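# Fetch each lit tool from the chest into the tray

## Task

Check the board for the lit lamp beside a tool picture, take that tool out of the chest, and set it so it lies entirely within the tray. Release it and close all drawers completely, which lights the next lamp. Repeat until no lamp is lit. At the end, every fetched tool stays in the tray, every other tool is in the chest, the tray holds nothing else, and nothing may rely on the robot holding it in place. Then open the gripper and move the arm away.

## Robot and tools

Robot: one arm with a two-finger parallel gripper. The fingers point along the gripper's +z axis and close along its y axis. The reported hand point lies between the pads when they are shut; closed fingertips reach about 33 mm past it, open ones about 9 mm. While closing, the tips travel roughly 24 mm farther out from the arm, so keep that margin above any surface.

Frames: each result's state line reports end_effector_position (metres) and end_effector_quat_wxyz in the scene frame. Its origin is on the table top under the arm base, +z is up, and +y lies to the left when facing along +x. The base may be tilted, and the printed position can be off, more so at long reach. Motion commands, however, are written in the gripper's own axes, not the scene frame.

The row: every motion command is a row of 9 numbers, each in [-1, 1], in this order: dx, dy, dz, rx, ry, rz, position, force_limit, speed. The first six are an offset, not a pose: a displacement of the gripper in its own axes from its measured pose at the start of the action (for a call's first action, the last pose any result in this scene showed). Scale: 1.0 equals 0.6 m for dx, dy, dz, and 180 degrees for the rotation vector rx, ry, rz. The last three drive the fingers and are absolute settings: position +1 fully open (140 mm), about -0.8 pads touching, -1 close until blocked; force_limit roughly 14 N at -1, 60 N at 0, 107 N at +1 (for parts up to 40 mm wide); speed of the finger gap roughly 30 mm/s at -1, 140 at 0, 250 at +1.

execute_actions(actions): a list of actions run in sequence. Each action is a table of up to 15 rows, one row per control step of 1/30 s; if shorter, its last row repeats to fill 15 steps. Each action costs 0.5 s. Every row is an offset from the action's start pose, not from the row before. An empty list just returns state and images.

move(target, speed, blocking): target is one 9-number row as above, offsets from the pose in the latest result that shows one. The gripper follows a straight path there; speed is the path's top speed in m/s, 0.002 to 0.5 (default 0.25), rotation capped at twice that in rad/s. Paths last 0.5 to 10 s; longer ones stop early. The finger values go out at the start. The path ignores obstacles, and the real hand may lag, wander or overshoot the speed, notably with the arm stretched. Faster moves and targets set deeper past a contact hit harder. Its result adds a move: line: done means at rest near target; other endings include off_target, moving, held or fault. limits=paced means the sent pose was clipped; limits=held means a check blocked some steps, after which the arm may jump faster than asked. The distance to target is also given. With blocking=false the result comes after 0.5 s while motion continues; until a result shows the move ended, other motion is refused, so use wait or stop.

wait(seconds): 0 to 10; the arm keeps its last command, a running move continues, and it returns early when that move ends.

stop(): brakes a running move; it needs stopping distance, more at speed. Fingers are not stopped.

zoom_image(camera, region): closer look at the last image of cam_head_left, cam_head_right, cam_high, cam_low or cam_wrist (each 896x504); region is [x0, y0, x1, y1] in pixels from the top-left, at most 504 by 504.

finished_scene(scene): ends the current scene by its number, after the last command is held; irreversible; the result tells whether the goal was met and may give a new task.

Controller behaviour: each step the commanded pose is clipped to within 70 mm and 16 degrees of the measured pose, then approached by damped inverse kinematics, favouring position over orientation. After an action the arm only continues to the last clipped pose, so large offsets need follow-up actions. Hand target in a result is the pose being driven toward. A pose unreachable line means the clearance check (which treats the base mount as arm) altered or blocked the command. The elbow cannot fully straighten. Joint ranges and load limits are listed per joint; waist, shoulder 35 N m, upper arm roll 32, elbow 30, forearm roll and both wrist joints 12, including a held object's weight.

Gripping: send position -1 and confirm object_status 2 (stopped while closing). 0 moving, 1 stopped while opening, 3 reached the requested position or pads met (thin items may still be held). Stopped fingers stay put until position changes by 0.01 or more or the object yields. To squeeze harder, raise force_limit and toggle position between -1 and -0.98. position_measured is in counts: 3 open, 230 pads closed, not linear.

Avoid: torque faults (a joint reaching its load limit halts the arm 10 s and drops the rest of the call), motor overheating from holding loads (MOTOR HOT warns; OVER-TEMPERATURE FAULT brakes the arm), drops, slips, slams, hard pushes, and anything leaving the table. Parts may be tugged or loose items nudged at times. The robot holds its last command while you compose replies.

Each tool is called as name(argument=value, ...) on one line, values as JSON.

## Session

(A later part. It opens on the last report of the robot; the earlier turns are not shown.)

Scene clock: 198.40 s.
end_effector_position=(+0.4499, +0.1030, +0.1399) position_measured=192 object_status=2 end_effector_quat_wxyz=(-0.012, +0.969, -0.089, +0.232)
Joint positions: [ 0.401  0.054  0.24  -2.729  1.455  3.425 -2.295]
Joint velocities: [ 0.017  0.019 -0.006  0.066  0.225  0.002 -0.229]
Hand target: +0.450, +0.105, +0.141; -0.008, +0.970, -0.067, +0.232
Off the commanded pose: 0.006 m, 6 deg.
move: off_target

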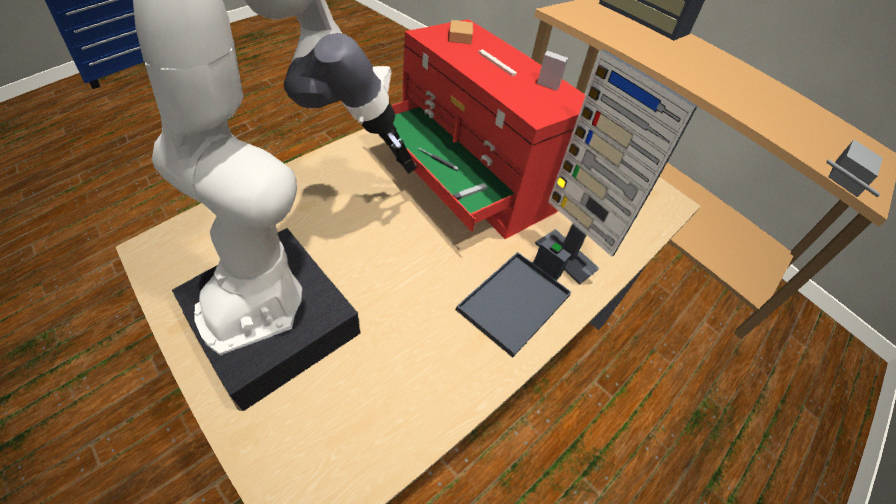

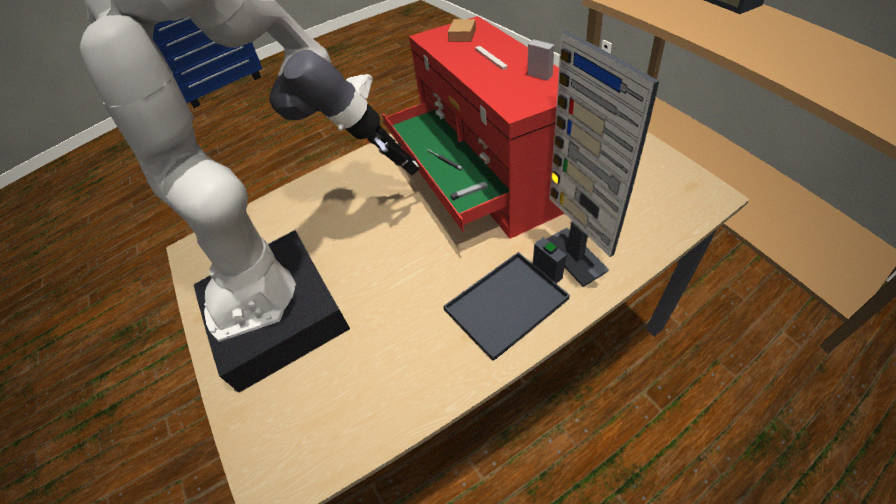

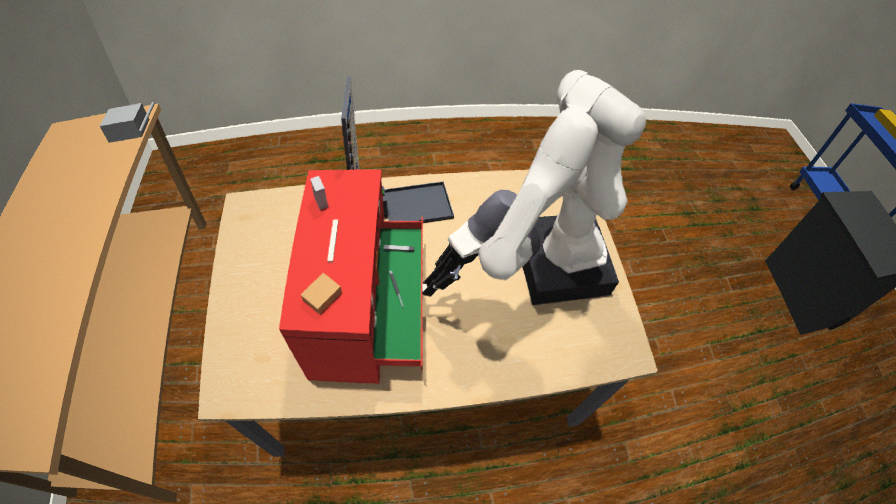

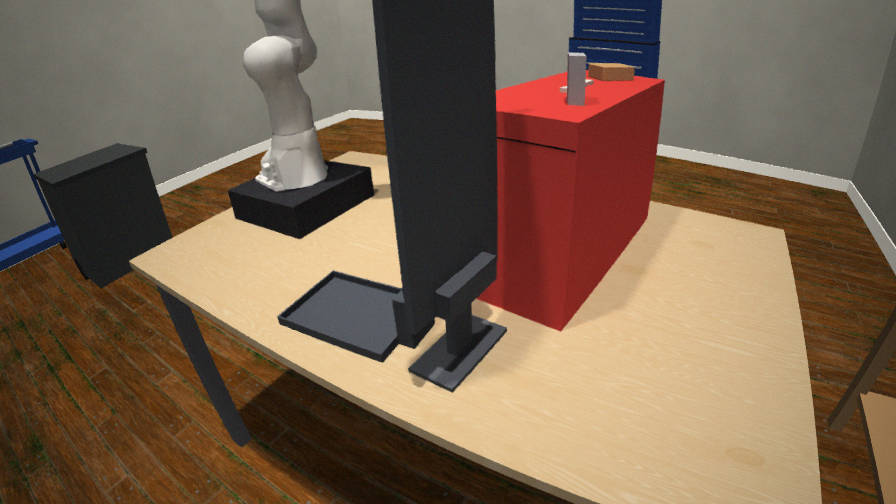

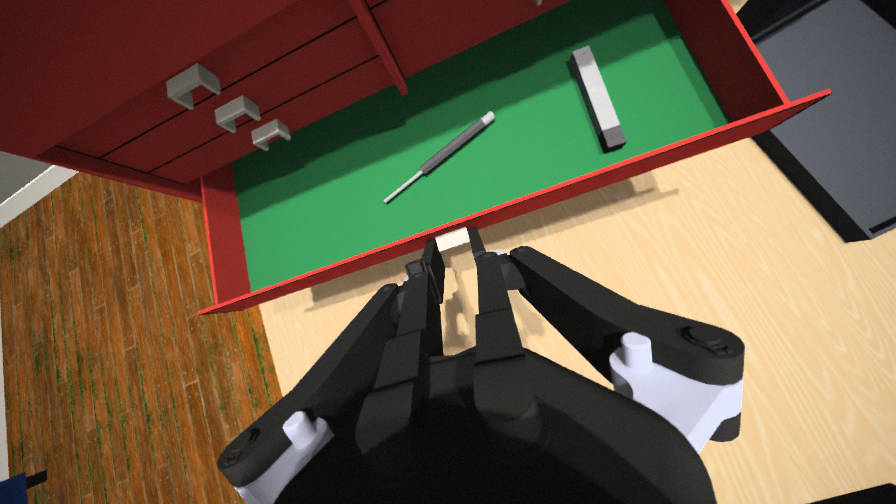

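move(target=[0.1946,-0.0132,0.1132,-0.0126,0.1022,-0.018,-1,-0.3,-0.3], speed=0.12)

zoom_image(camera="cam_wrist", region=[240, 100, 740, 350])

Scene clock: 206.67 s.
end_effector_position=(+0.5816, +0.0892, +0.1315) position_measured=192 object_status=2 end_effector_quat_wxyz=(+0.031, +0.922, -0.061, +0.381)
Joint positions: [ 0.122  0.474  0.368 -2.575  0.746  3.933 -1.866]
Joint velocities: [-0.031  0.016  0.028 -0.001 -0.012  0.034  0.024]
Hand target: +0.584, +0.092, +0.132; +0.025, +0.921, -0.068, +0.383
Off the commanded pose: 0.003 m, 1 deg.
move: done

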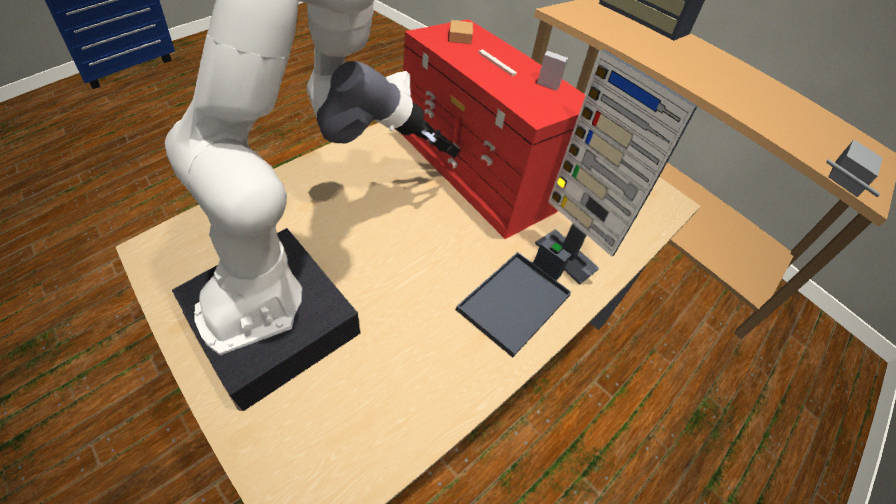

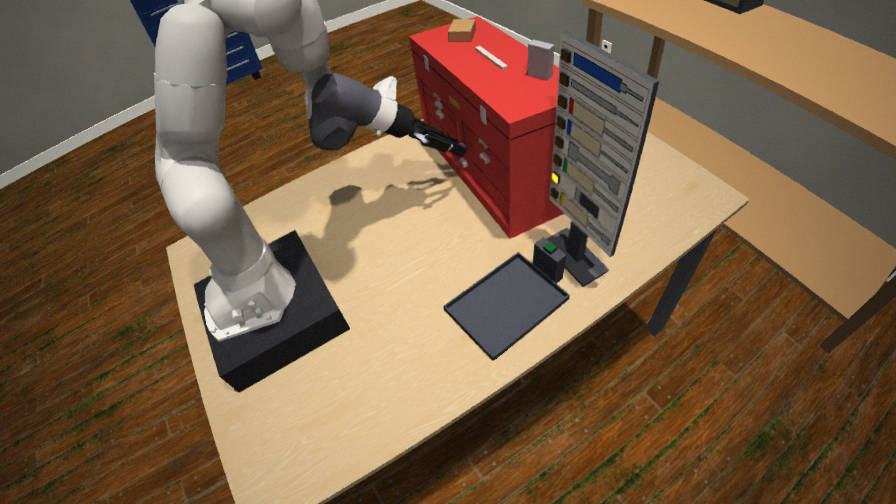

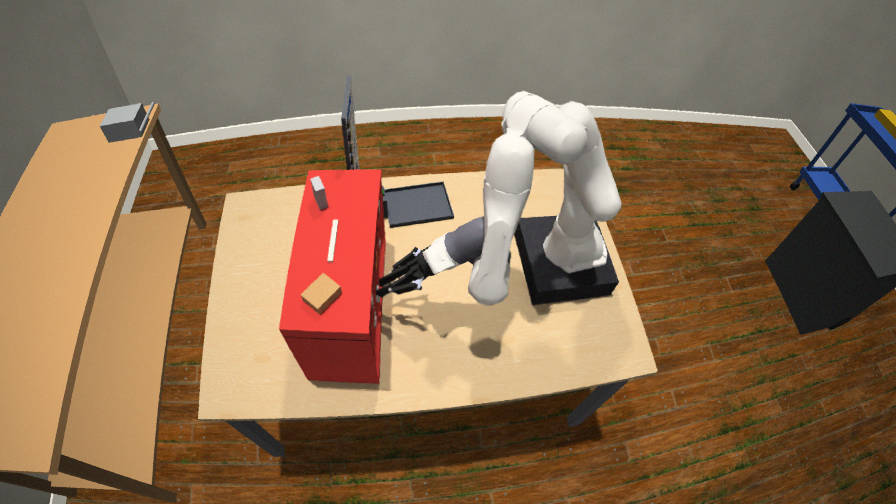

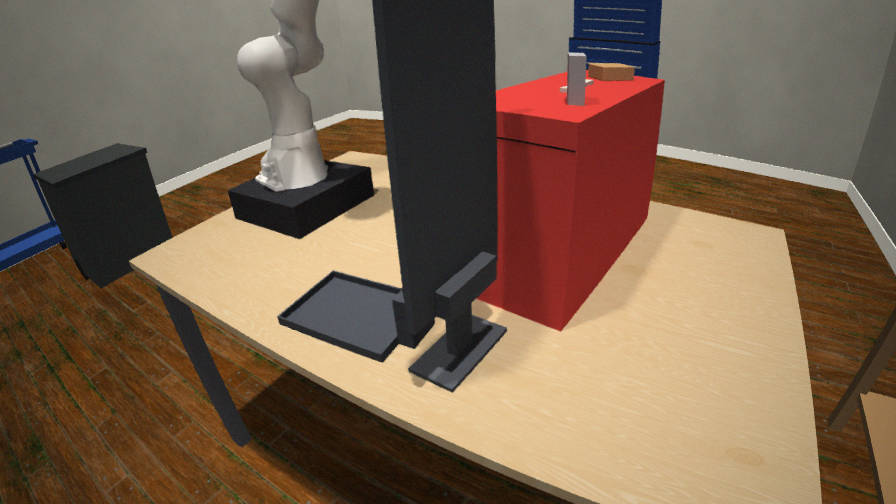

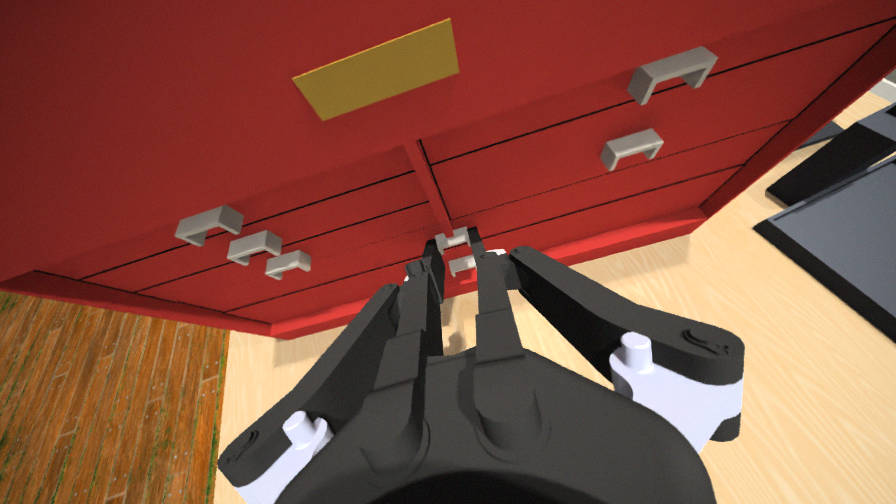

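Region (240, 100, 740, 350) of cam_wrist's 896x504 image, scaled by 1.008, with more detail than that image has.

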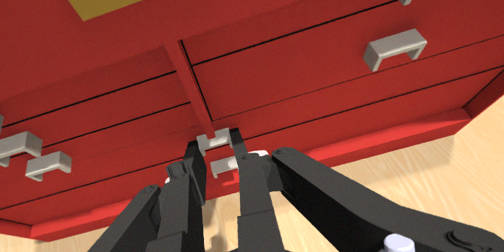

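move(target=[-0.0642,0,0.0572,0,0,0,-0.3,-0.4,0.5], speed=0.09)

zoom_image(camera="cam_wrist", region=[360, 150, 560, 300])

Scene clock: 210.53 s.
end_effector_position=(+0.5769, +0.0897, +0.0796) position_measured=167 object_status=3 end_effector_quat_wxyz=(+0.033, +0.923, -0.057, +0.379)
Joint positions: [ 0.105  0.655  0.361 -2.526  0.656  4.051 -1.823]
Joint velocities: [-0.    -0.     0.001  0.001 -0.003  0.01   0.007]
Hand target: +0.578, +0.090, +0.080; +0.032, +0.922, -0.060, +0.381
Off the commanded pose: 0.002 m, 0 deg.
move: done

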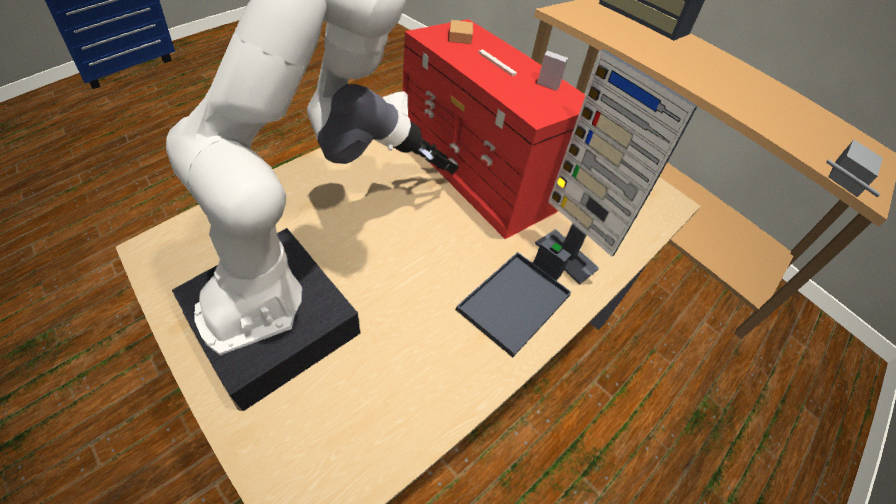

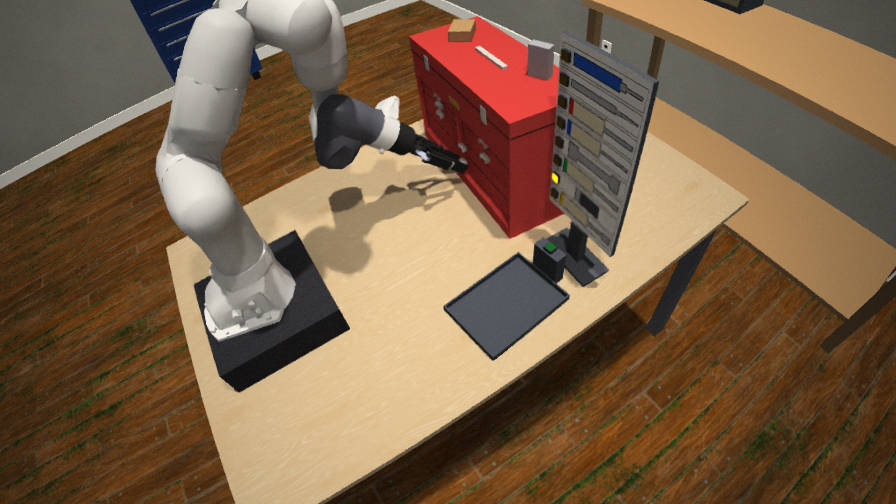

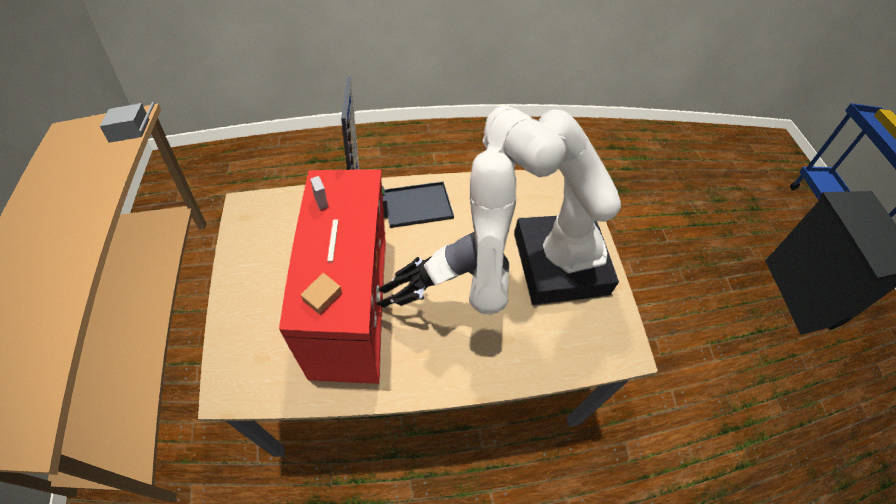

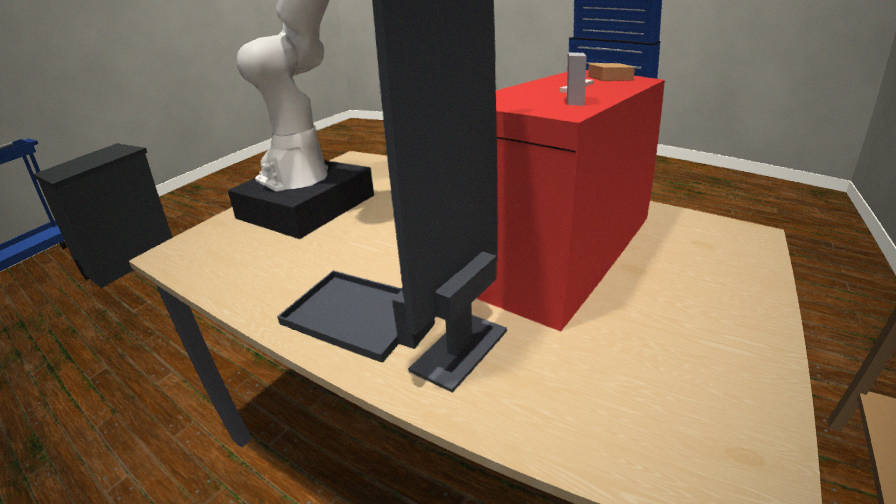

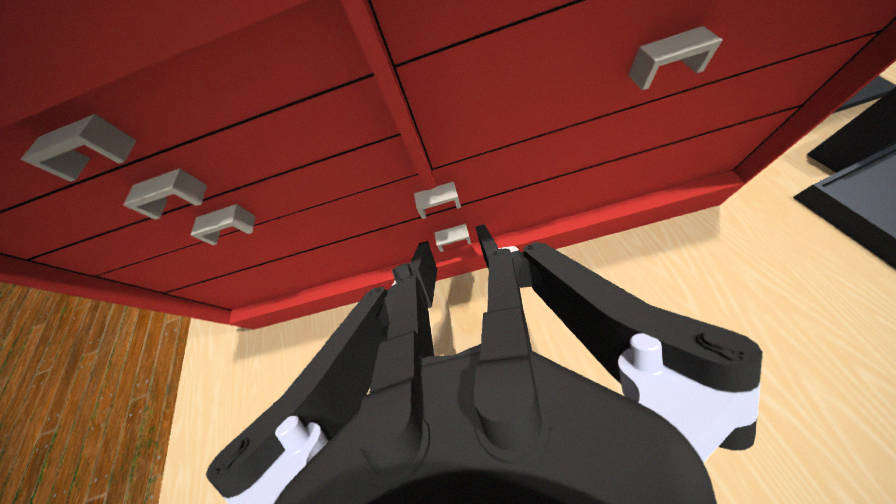

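Region (360, 150, 560, 300) of cam_wrist's 896x504 image, scaled by 2.520, with more detail than that image has; it fills the top 378 rows of this view, and the rest is white.

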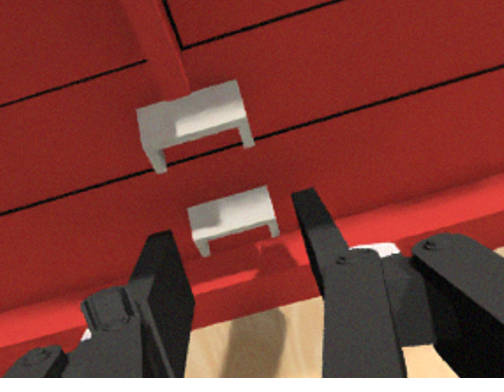

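execute_actions(actions=[[[0.002,0,0.002,0,0,0,-0.3,-0.4,0],[0.004,0,0.004,0,0,0,-0.3,-0.4,0],[0.0062,0,0.0055,0,0,0,-0.3,-0.4,0],[0.0062,0,0.0055,0,0,0,-0.3,-0.4,0],[0.0062,0,0.0055,0,0,0,-0.3,-0.4,0],[0.0062,0,0.0055,0,0,0,-0.3,-0.4,0],[0.0062,0,0.0055,0,0,0,-0.3,-0.4,0],[0.0062,0,0.0055,0,0,0,-1,-0.3,-0.3]]])

Scene clock: 213.43 s.
end_effector_position=(+0.5817, +0.0892, +0.0807) position_measured=191 object_status=0 end_effector_quat_wxyz=(+0.032, +0.922, -0.059, +0.381)
Joint positions: [ 0.105  0.655  0.358 -2.515  0.656  4.043 -1.824]
Joint velocities: [-0.     0.001  0.001  0.     0.     0.    -0.003]
Hand target: +0.582, +0.089, +0.080; +0.033, +0.923, -0.057, +0.379
Off the commanded pose: 0.001 m, 0 deg.

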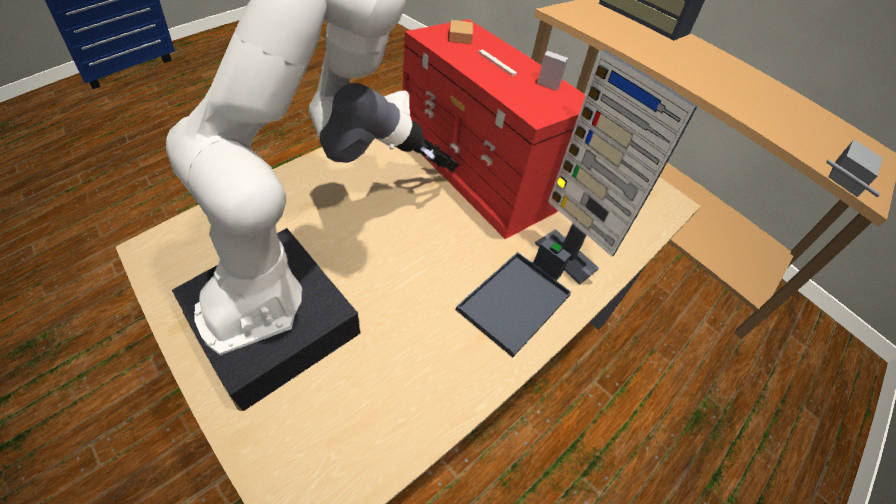

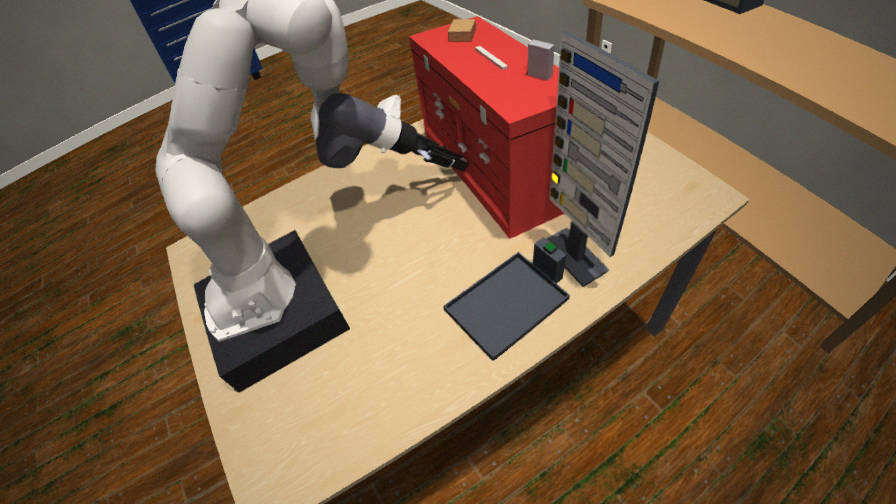

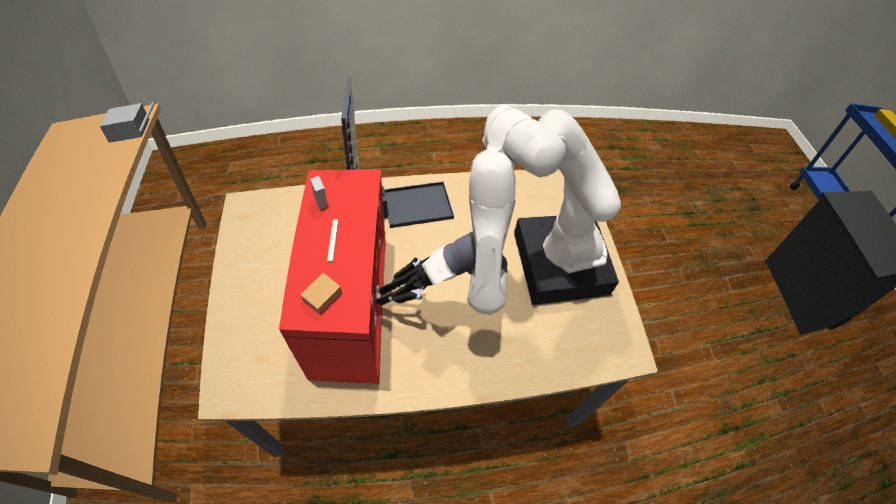

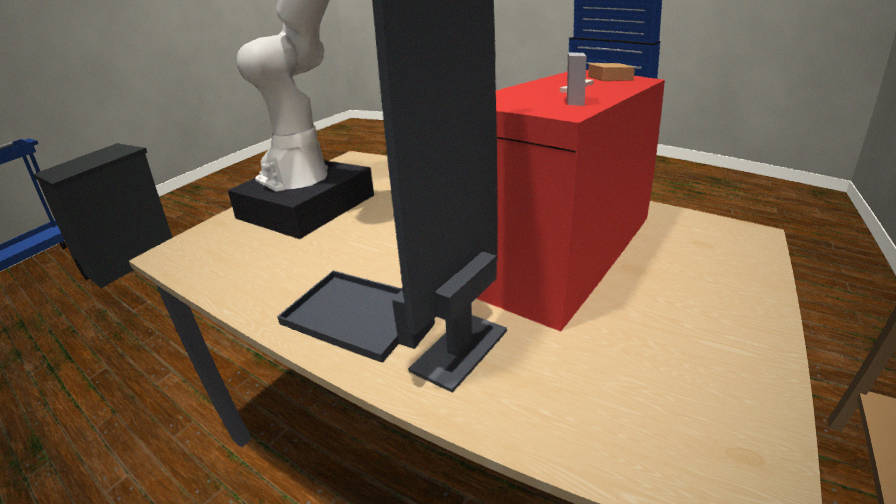

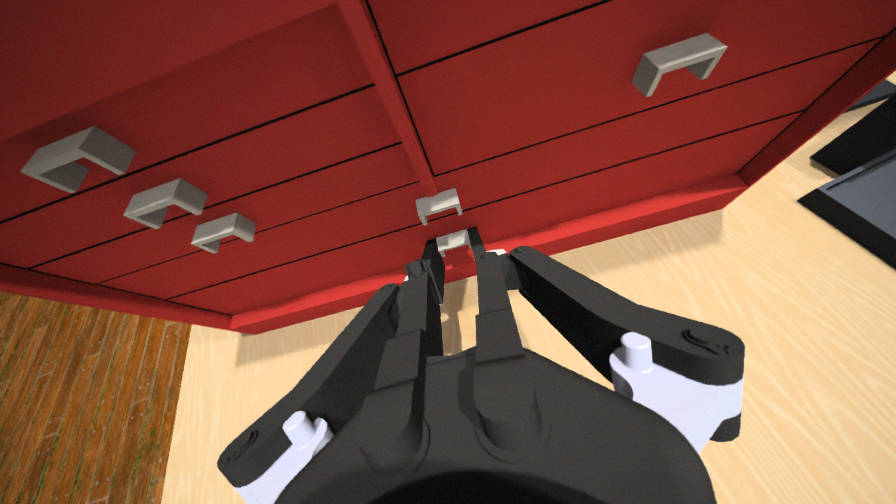

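move(target=[-0.1557,0.005,-0.1732,0,-0.1,0,-1,-0.3,-0.3], speed=0.12)

Scene clock: 217.63 s.
end_effector_position=(+0.4448, +0.1064, +0.0888) position_measured=192 object_status=2 end_effector_quat_wxyz=(+0.018, +0.970, -0.068, +0.233)
Joint positions: [ 0.221  0.263  0.425 -2.775  1.042  3.62  -1.926]
Joint velocities: [ 0.054 -0.013 -0.046  0.019  0.066 -0.038 -0.077]
Hand target: +0.444, +0.103, +0.089; +0.022, +0.970, -0.064, +0.232
Off the commanded pose: 0.002 m, 1 deg.
move: done

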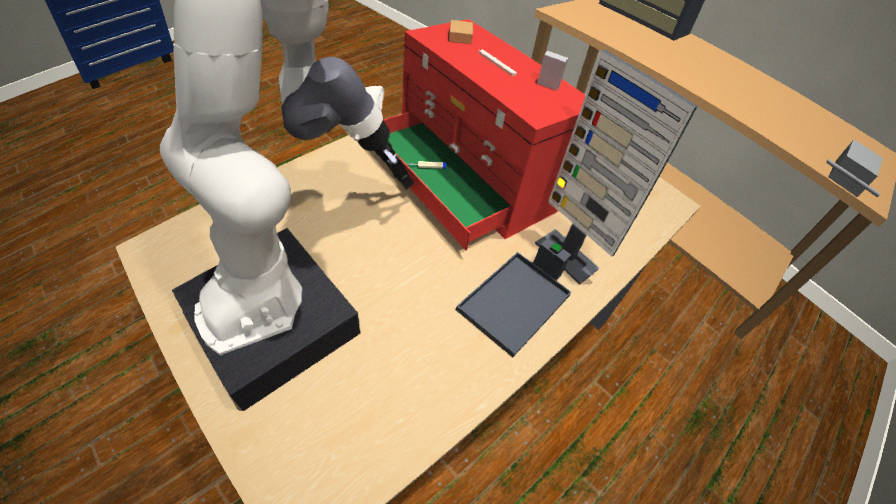

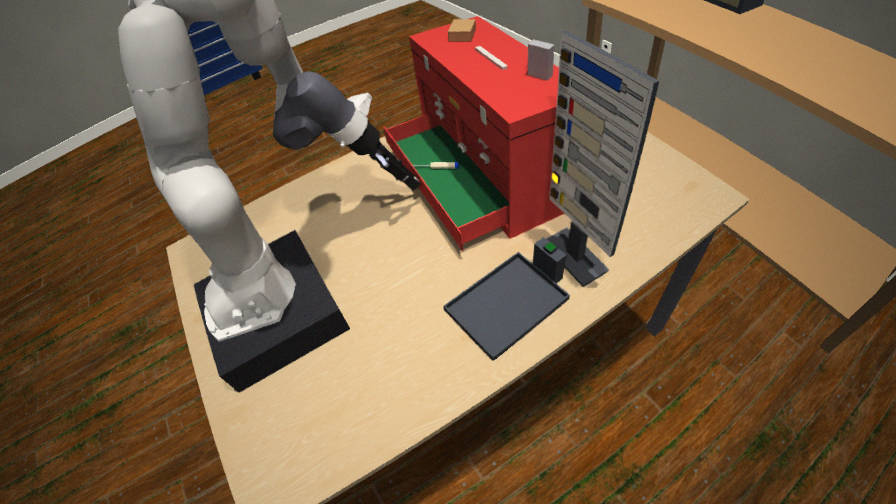

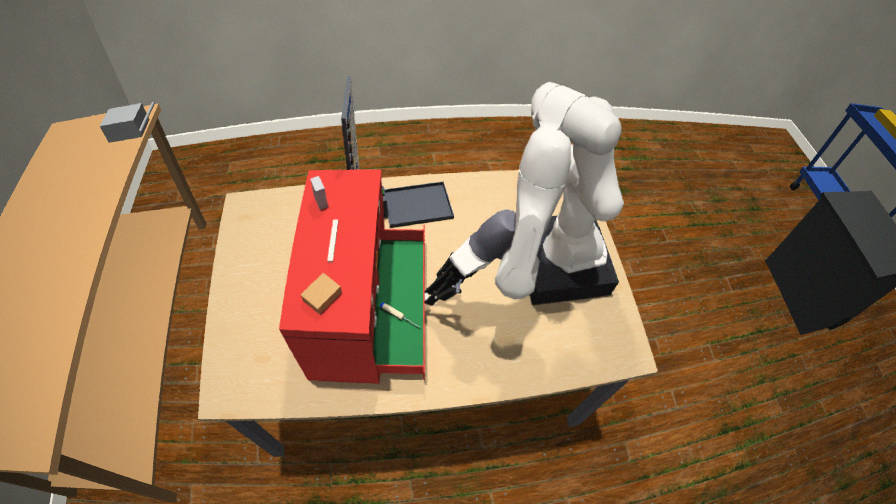

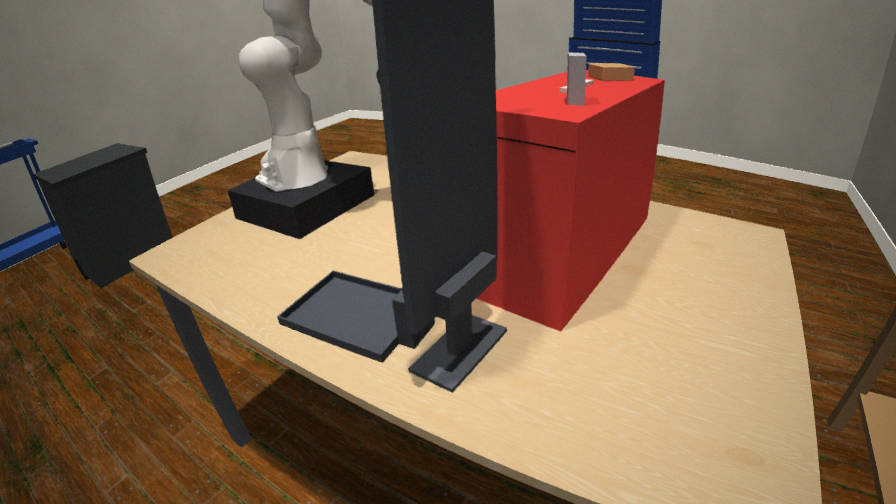

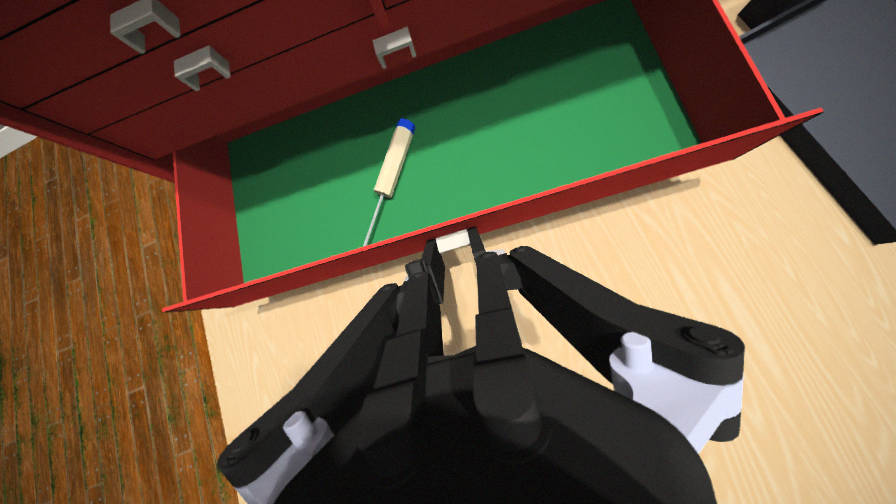

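move(target=[0.2032,-0.0037,0.1188,-0.0015,0.0996,-0.0039,-1,-0.3,-0.3], speed=0.12)

zoom_image(camera="cam_wrist", region=[240, 100, 740, 350])

Scene clock: 225.40 s.
end_effector_position=(+0.5818, +0.0893, +0.0807) position_measured=192 object_status=2 end_effector_quat_wxyz=(+0.035, +0.922, -0.058, +0.380)
Joint positions: [ 0.109  0.657  0.358 -2.511  0.665  4.044 -1.833]
Joint velocities: [-0.     0.014 -0.001  0.001 -0.013  0.029  0.011]
Hand target: +0.584, +0.091, +0.080; +0.032, +0.922, -0.059, +0.381
Off the commanded pose: 0.003 m, 0 deg.
move: done

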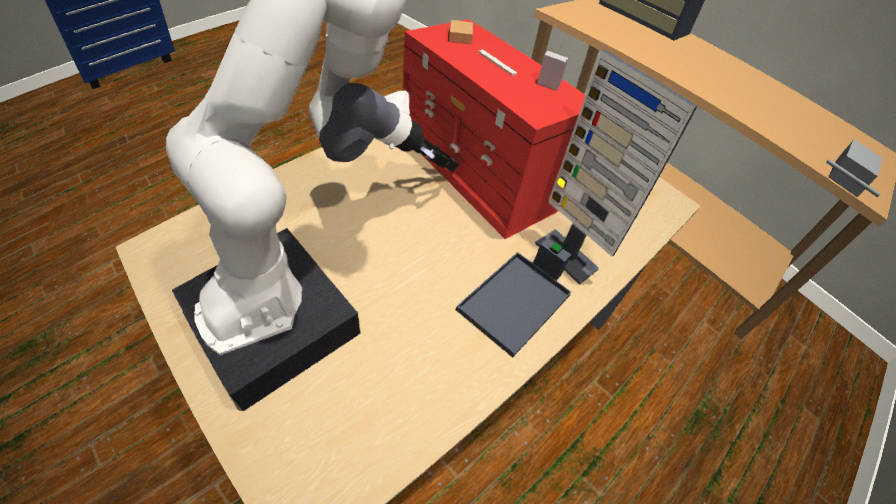

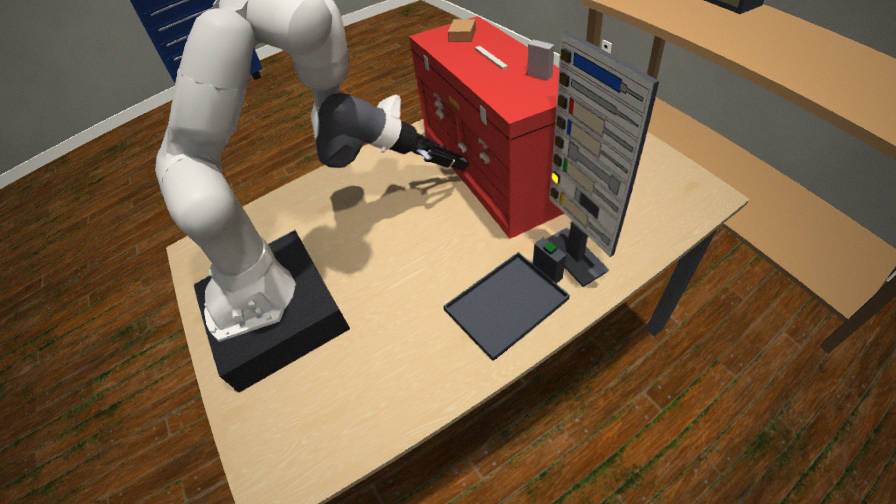

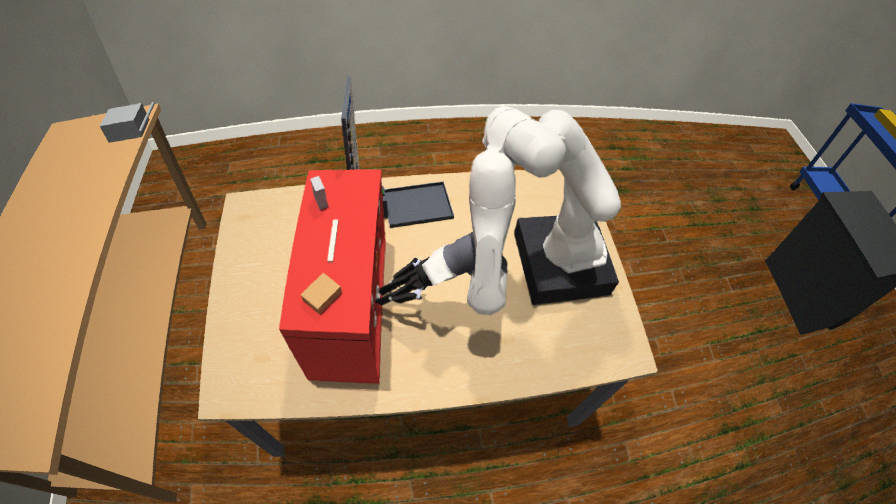

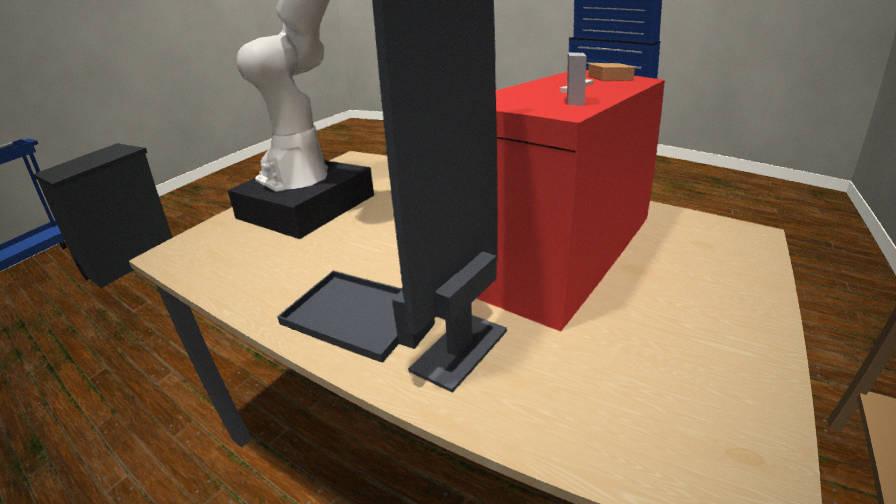

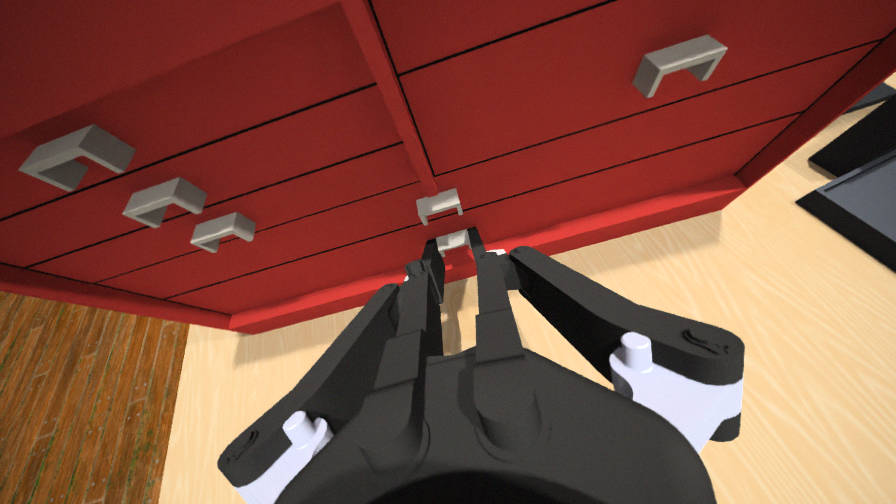

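Region (240, 100, 740, 350) of cam_wrist's 896x504 image, scaled by 1.008, with more detail than that image has.

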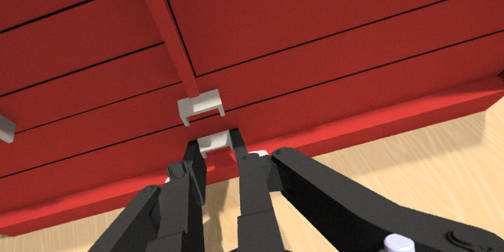

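execute_actions(actions=[[[0.002,0,0.002,0,0,0,-0.3,-0.4,0.5],[0.002,0,0.002,0,0,0,-0.3,-0.4,0.5],[0.001,0,0.001,0,0,0,-0.3,-0.4,0.5],[0,0,0,0,0,0,-0.3,-0.4,0.5],[-0.002,0,-0.002,0,0,0,-0.3,-0.4,0.5],[-0.005,0,-0.005,0,0,0,-0.3,-0.4,0.5],[-0.009,0,-0.009,0,0,0,-0.3,-0.4,0.5],[-0.013,0,-0.013,0,0,0,-0.3,-0.4,0.5],[-0.017,0,-0.017,0,0,0,-0.3,-0.4,0.5],[-0.021,0,-0.021,0,0,0,-0.3,-0.4,0.5],[-0.025,0,-0.025,0,0,0,-0.3,-0.4,0.5],[-0.028,0,-0.028,0,0,0,-0.3,-0.4,0.5],[-0.031,0,-0.031,0,0,0,-0.3,-0.4,0.5],[-0.033,0,-0.033,0,0,0,-0.3,-0.4,0.5],[-0.034,0,-0.034,0,0,0,-0.3,-0.4,0.5]]])

Scene clock: 231.27 s.
end_effector_position=(+0.5560, +0.0925, +0.0767) position_measured=167 object_status=3 end_effector_quat_wxyz=(+0.036, +0.925, -0.050, +0.374)
Joint positions: [ 0.11   0.65   0.379 -2.574  0.665  4.081 -1.816]
Joint velocities: [ 0.001 -0.007  0.07  -0.143  0.009  0.117  0.058]
Hand target: +0.553, +0.093, +0.081; +0.035, +0.922, -0.058, +0.380
Off the commanded pose: 0.005 m, 1 deg.

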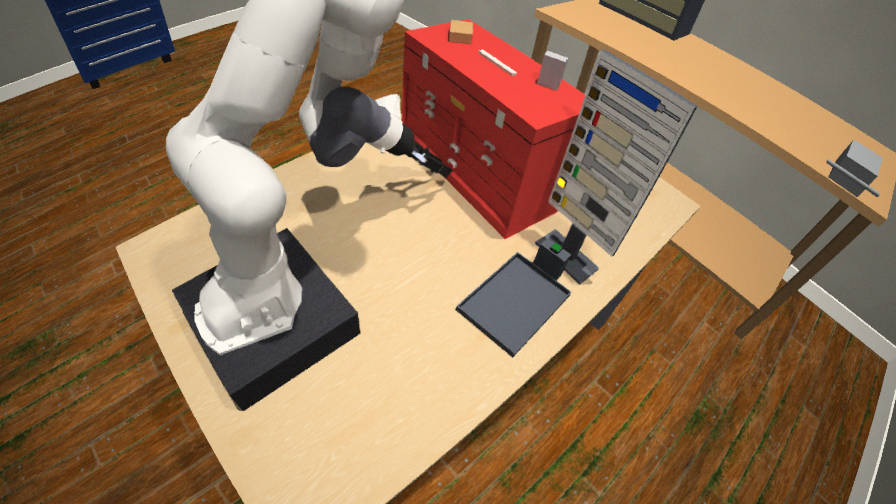

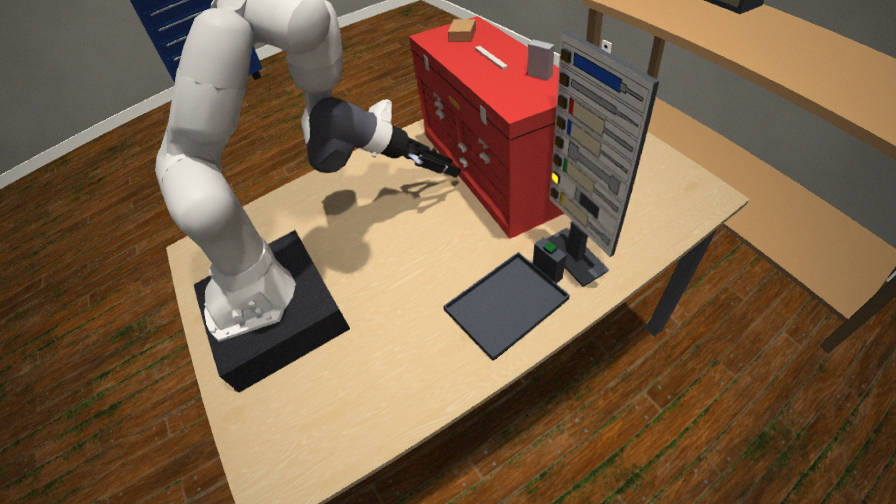

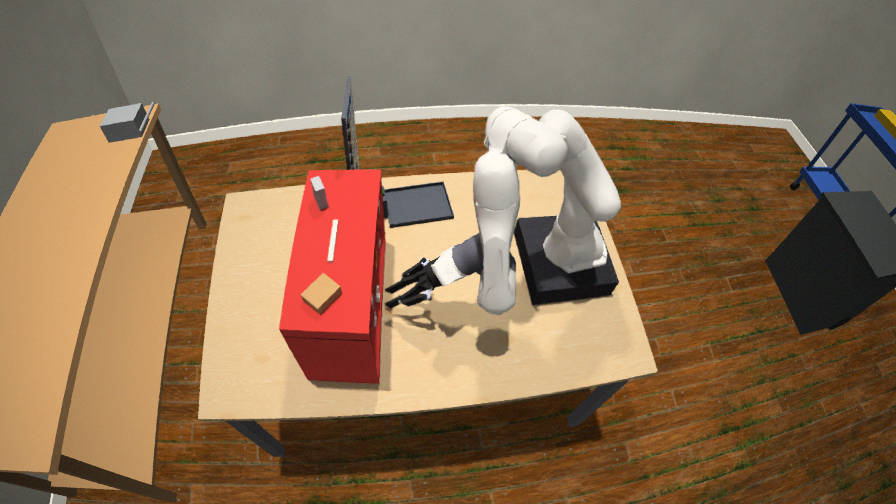

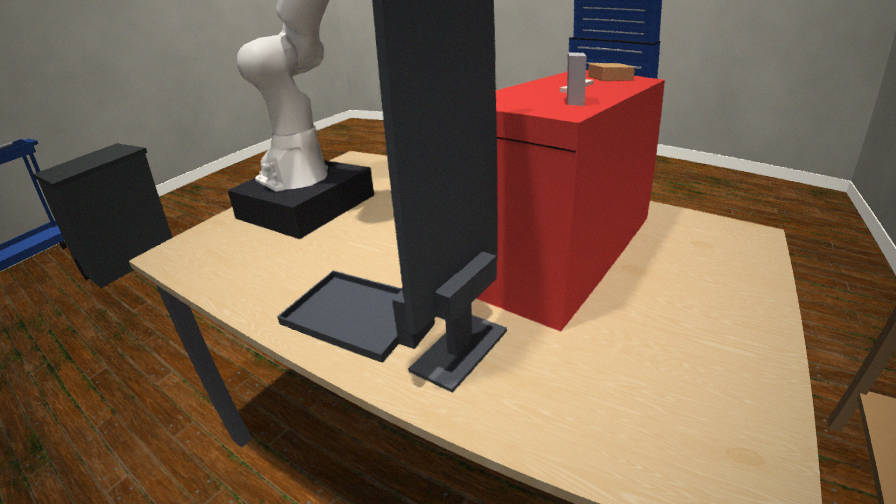

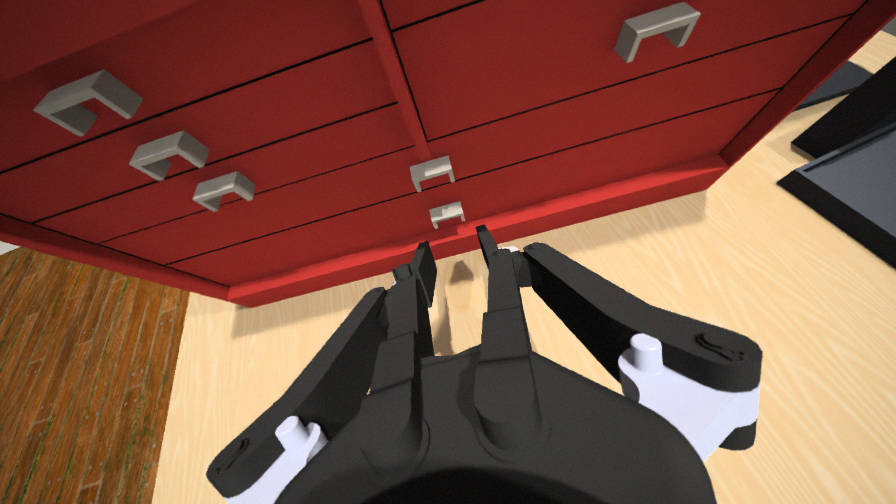

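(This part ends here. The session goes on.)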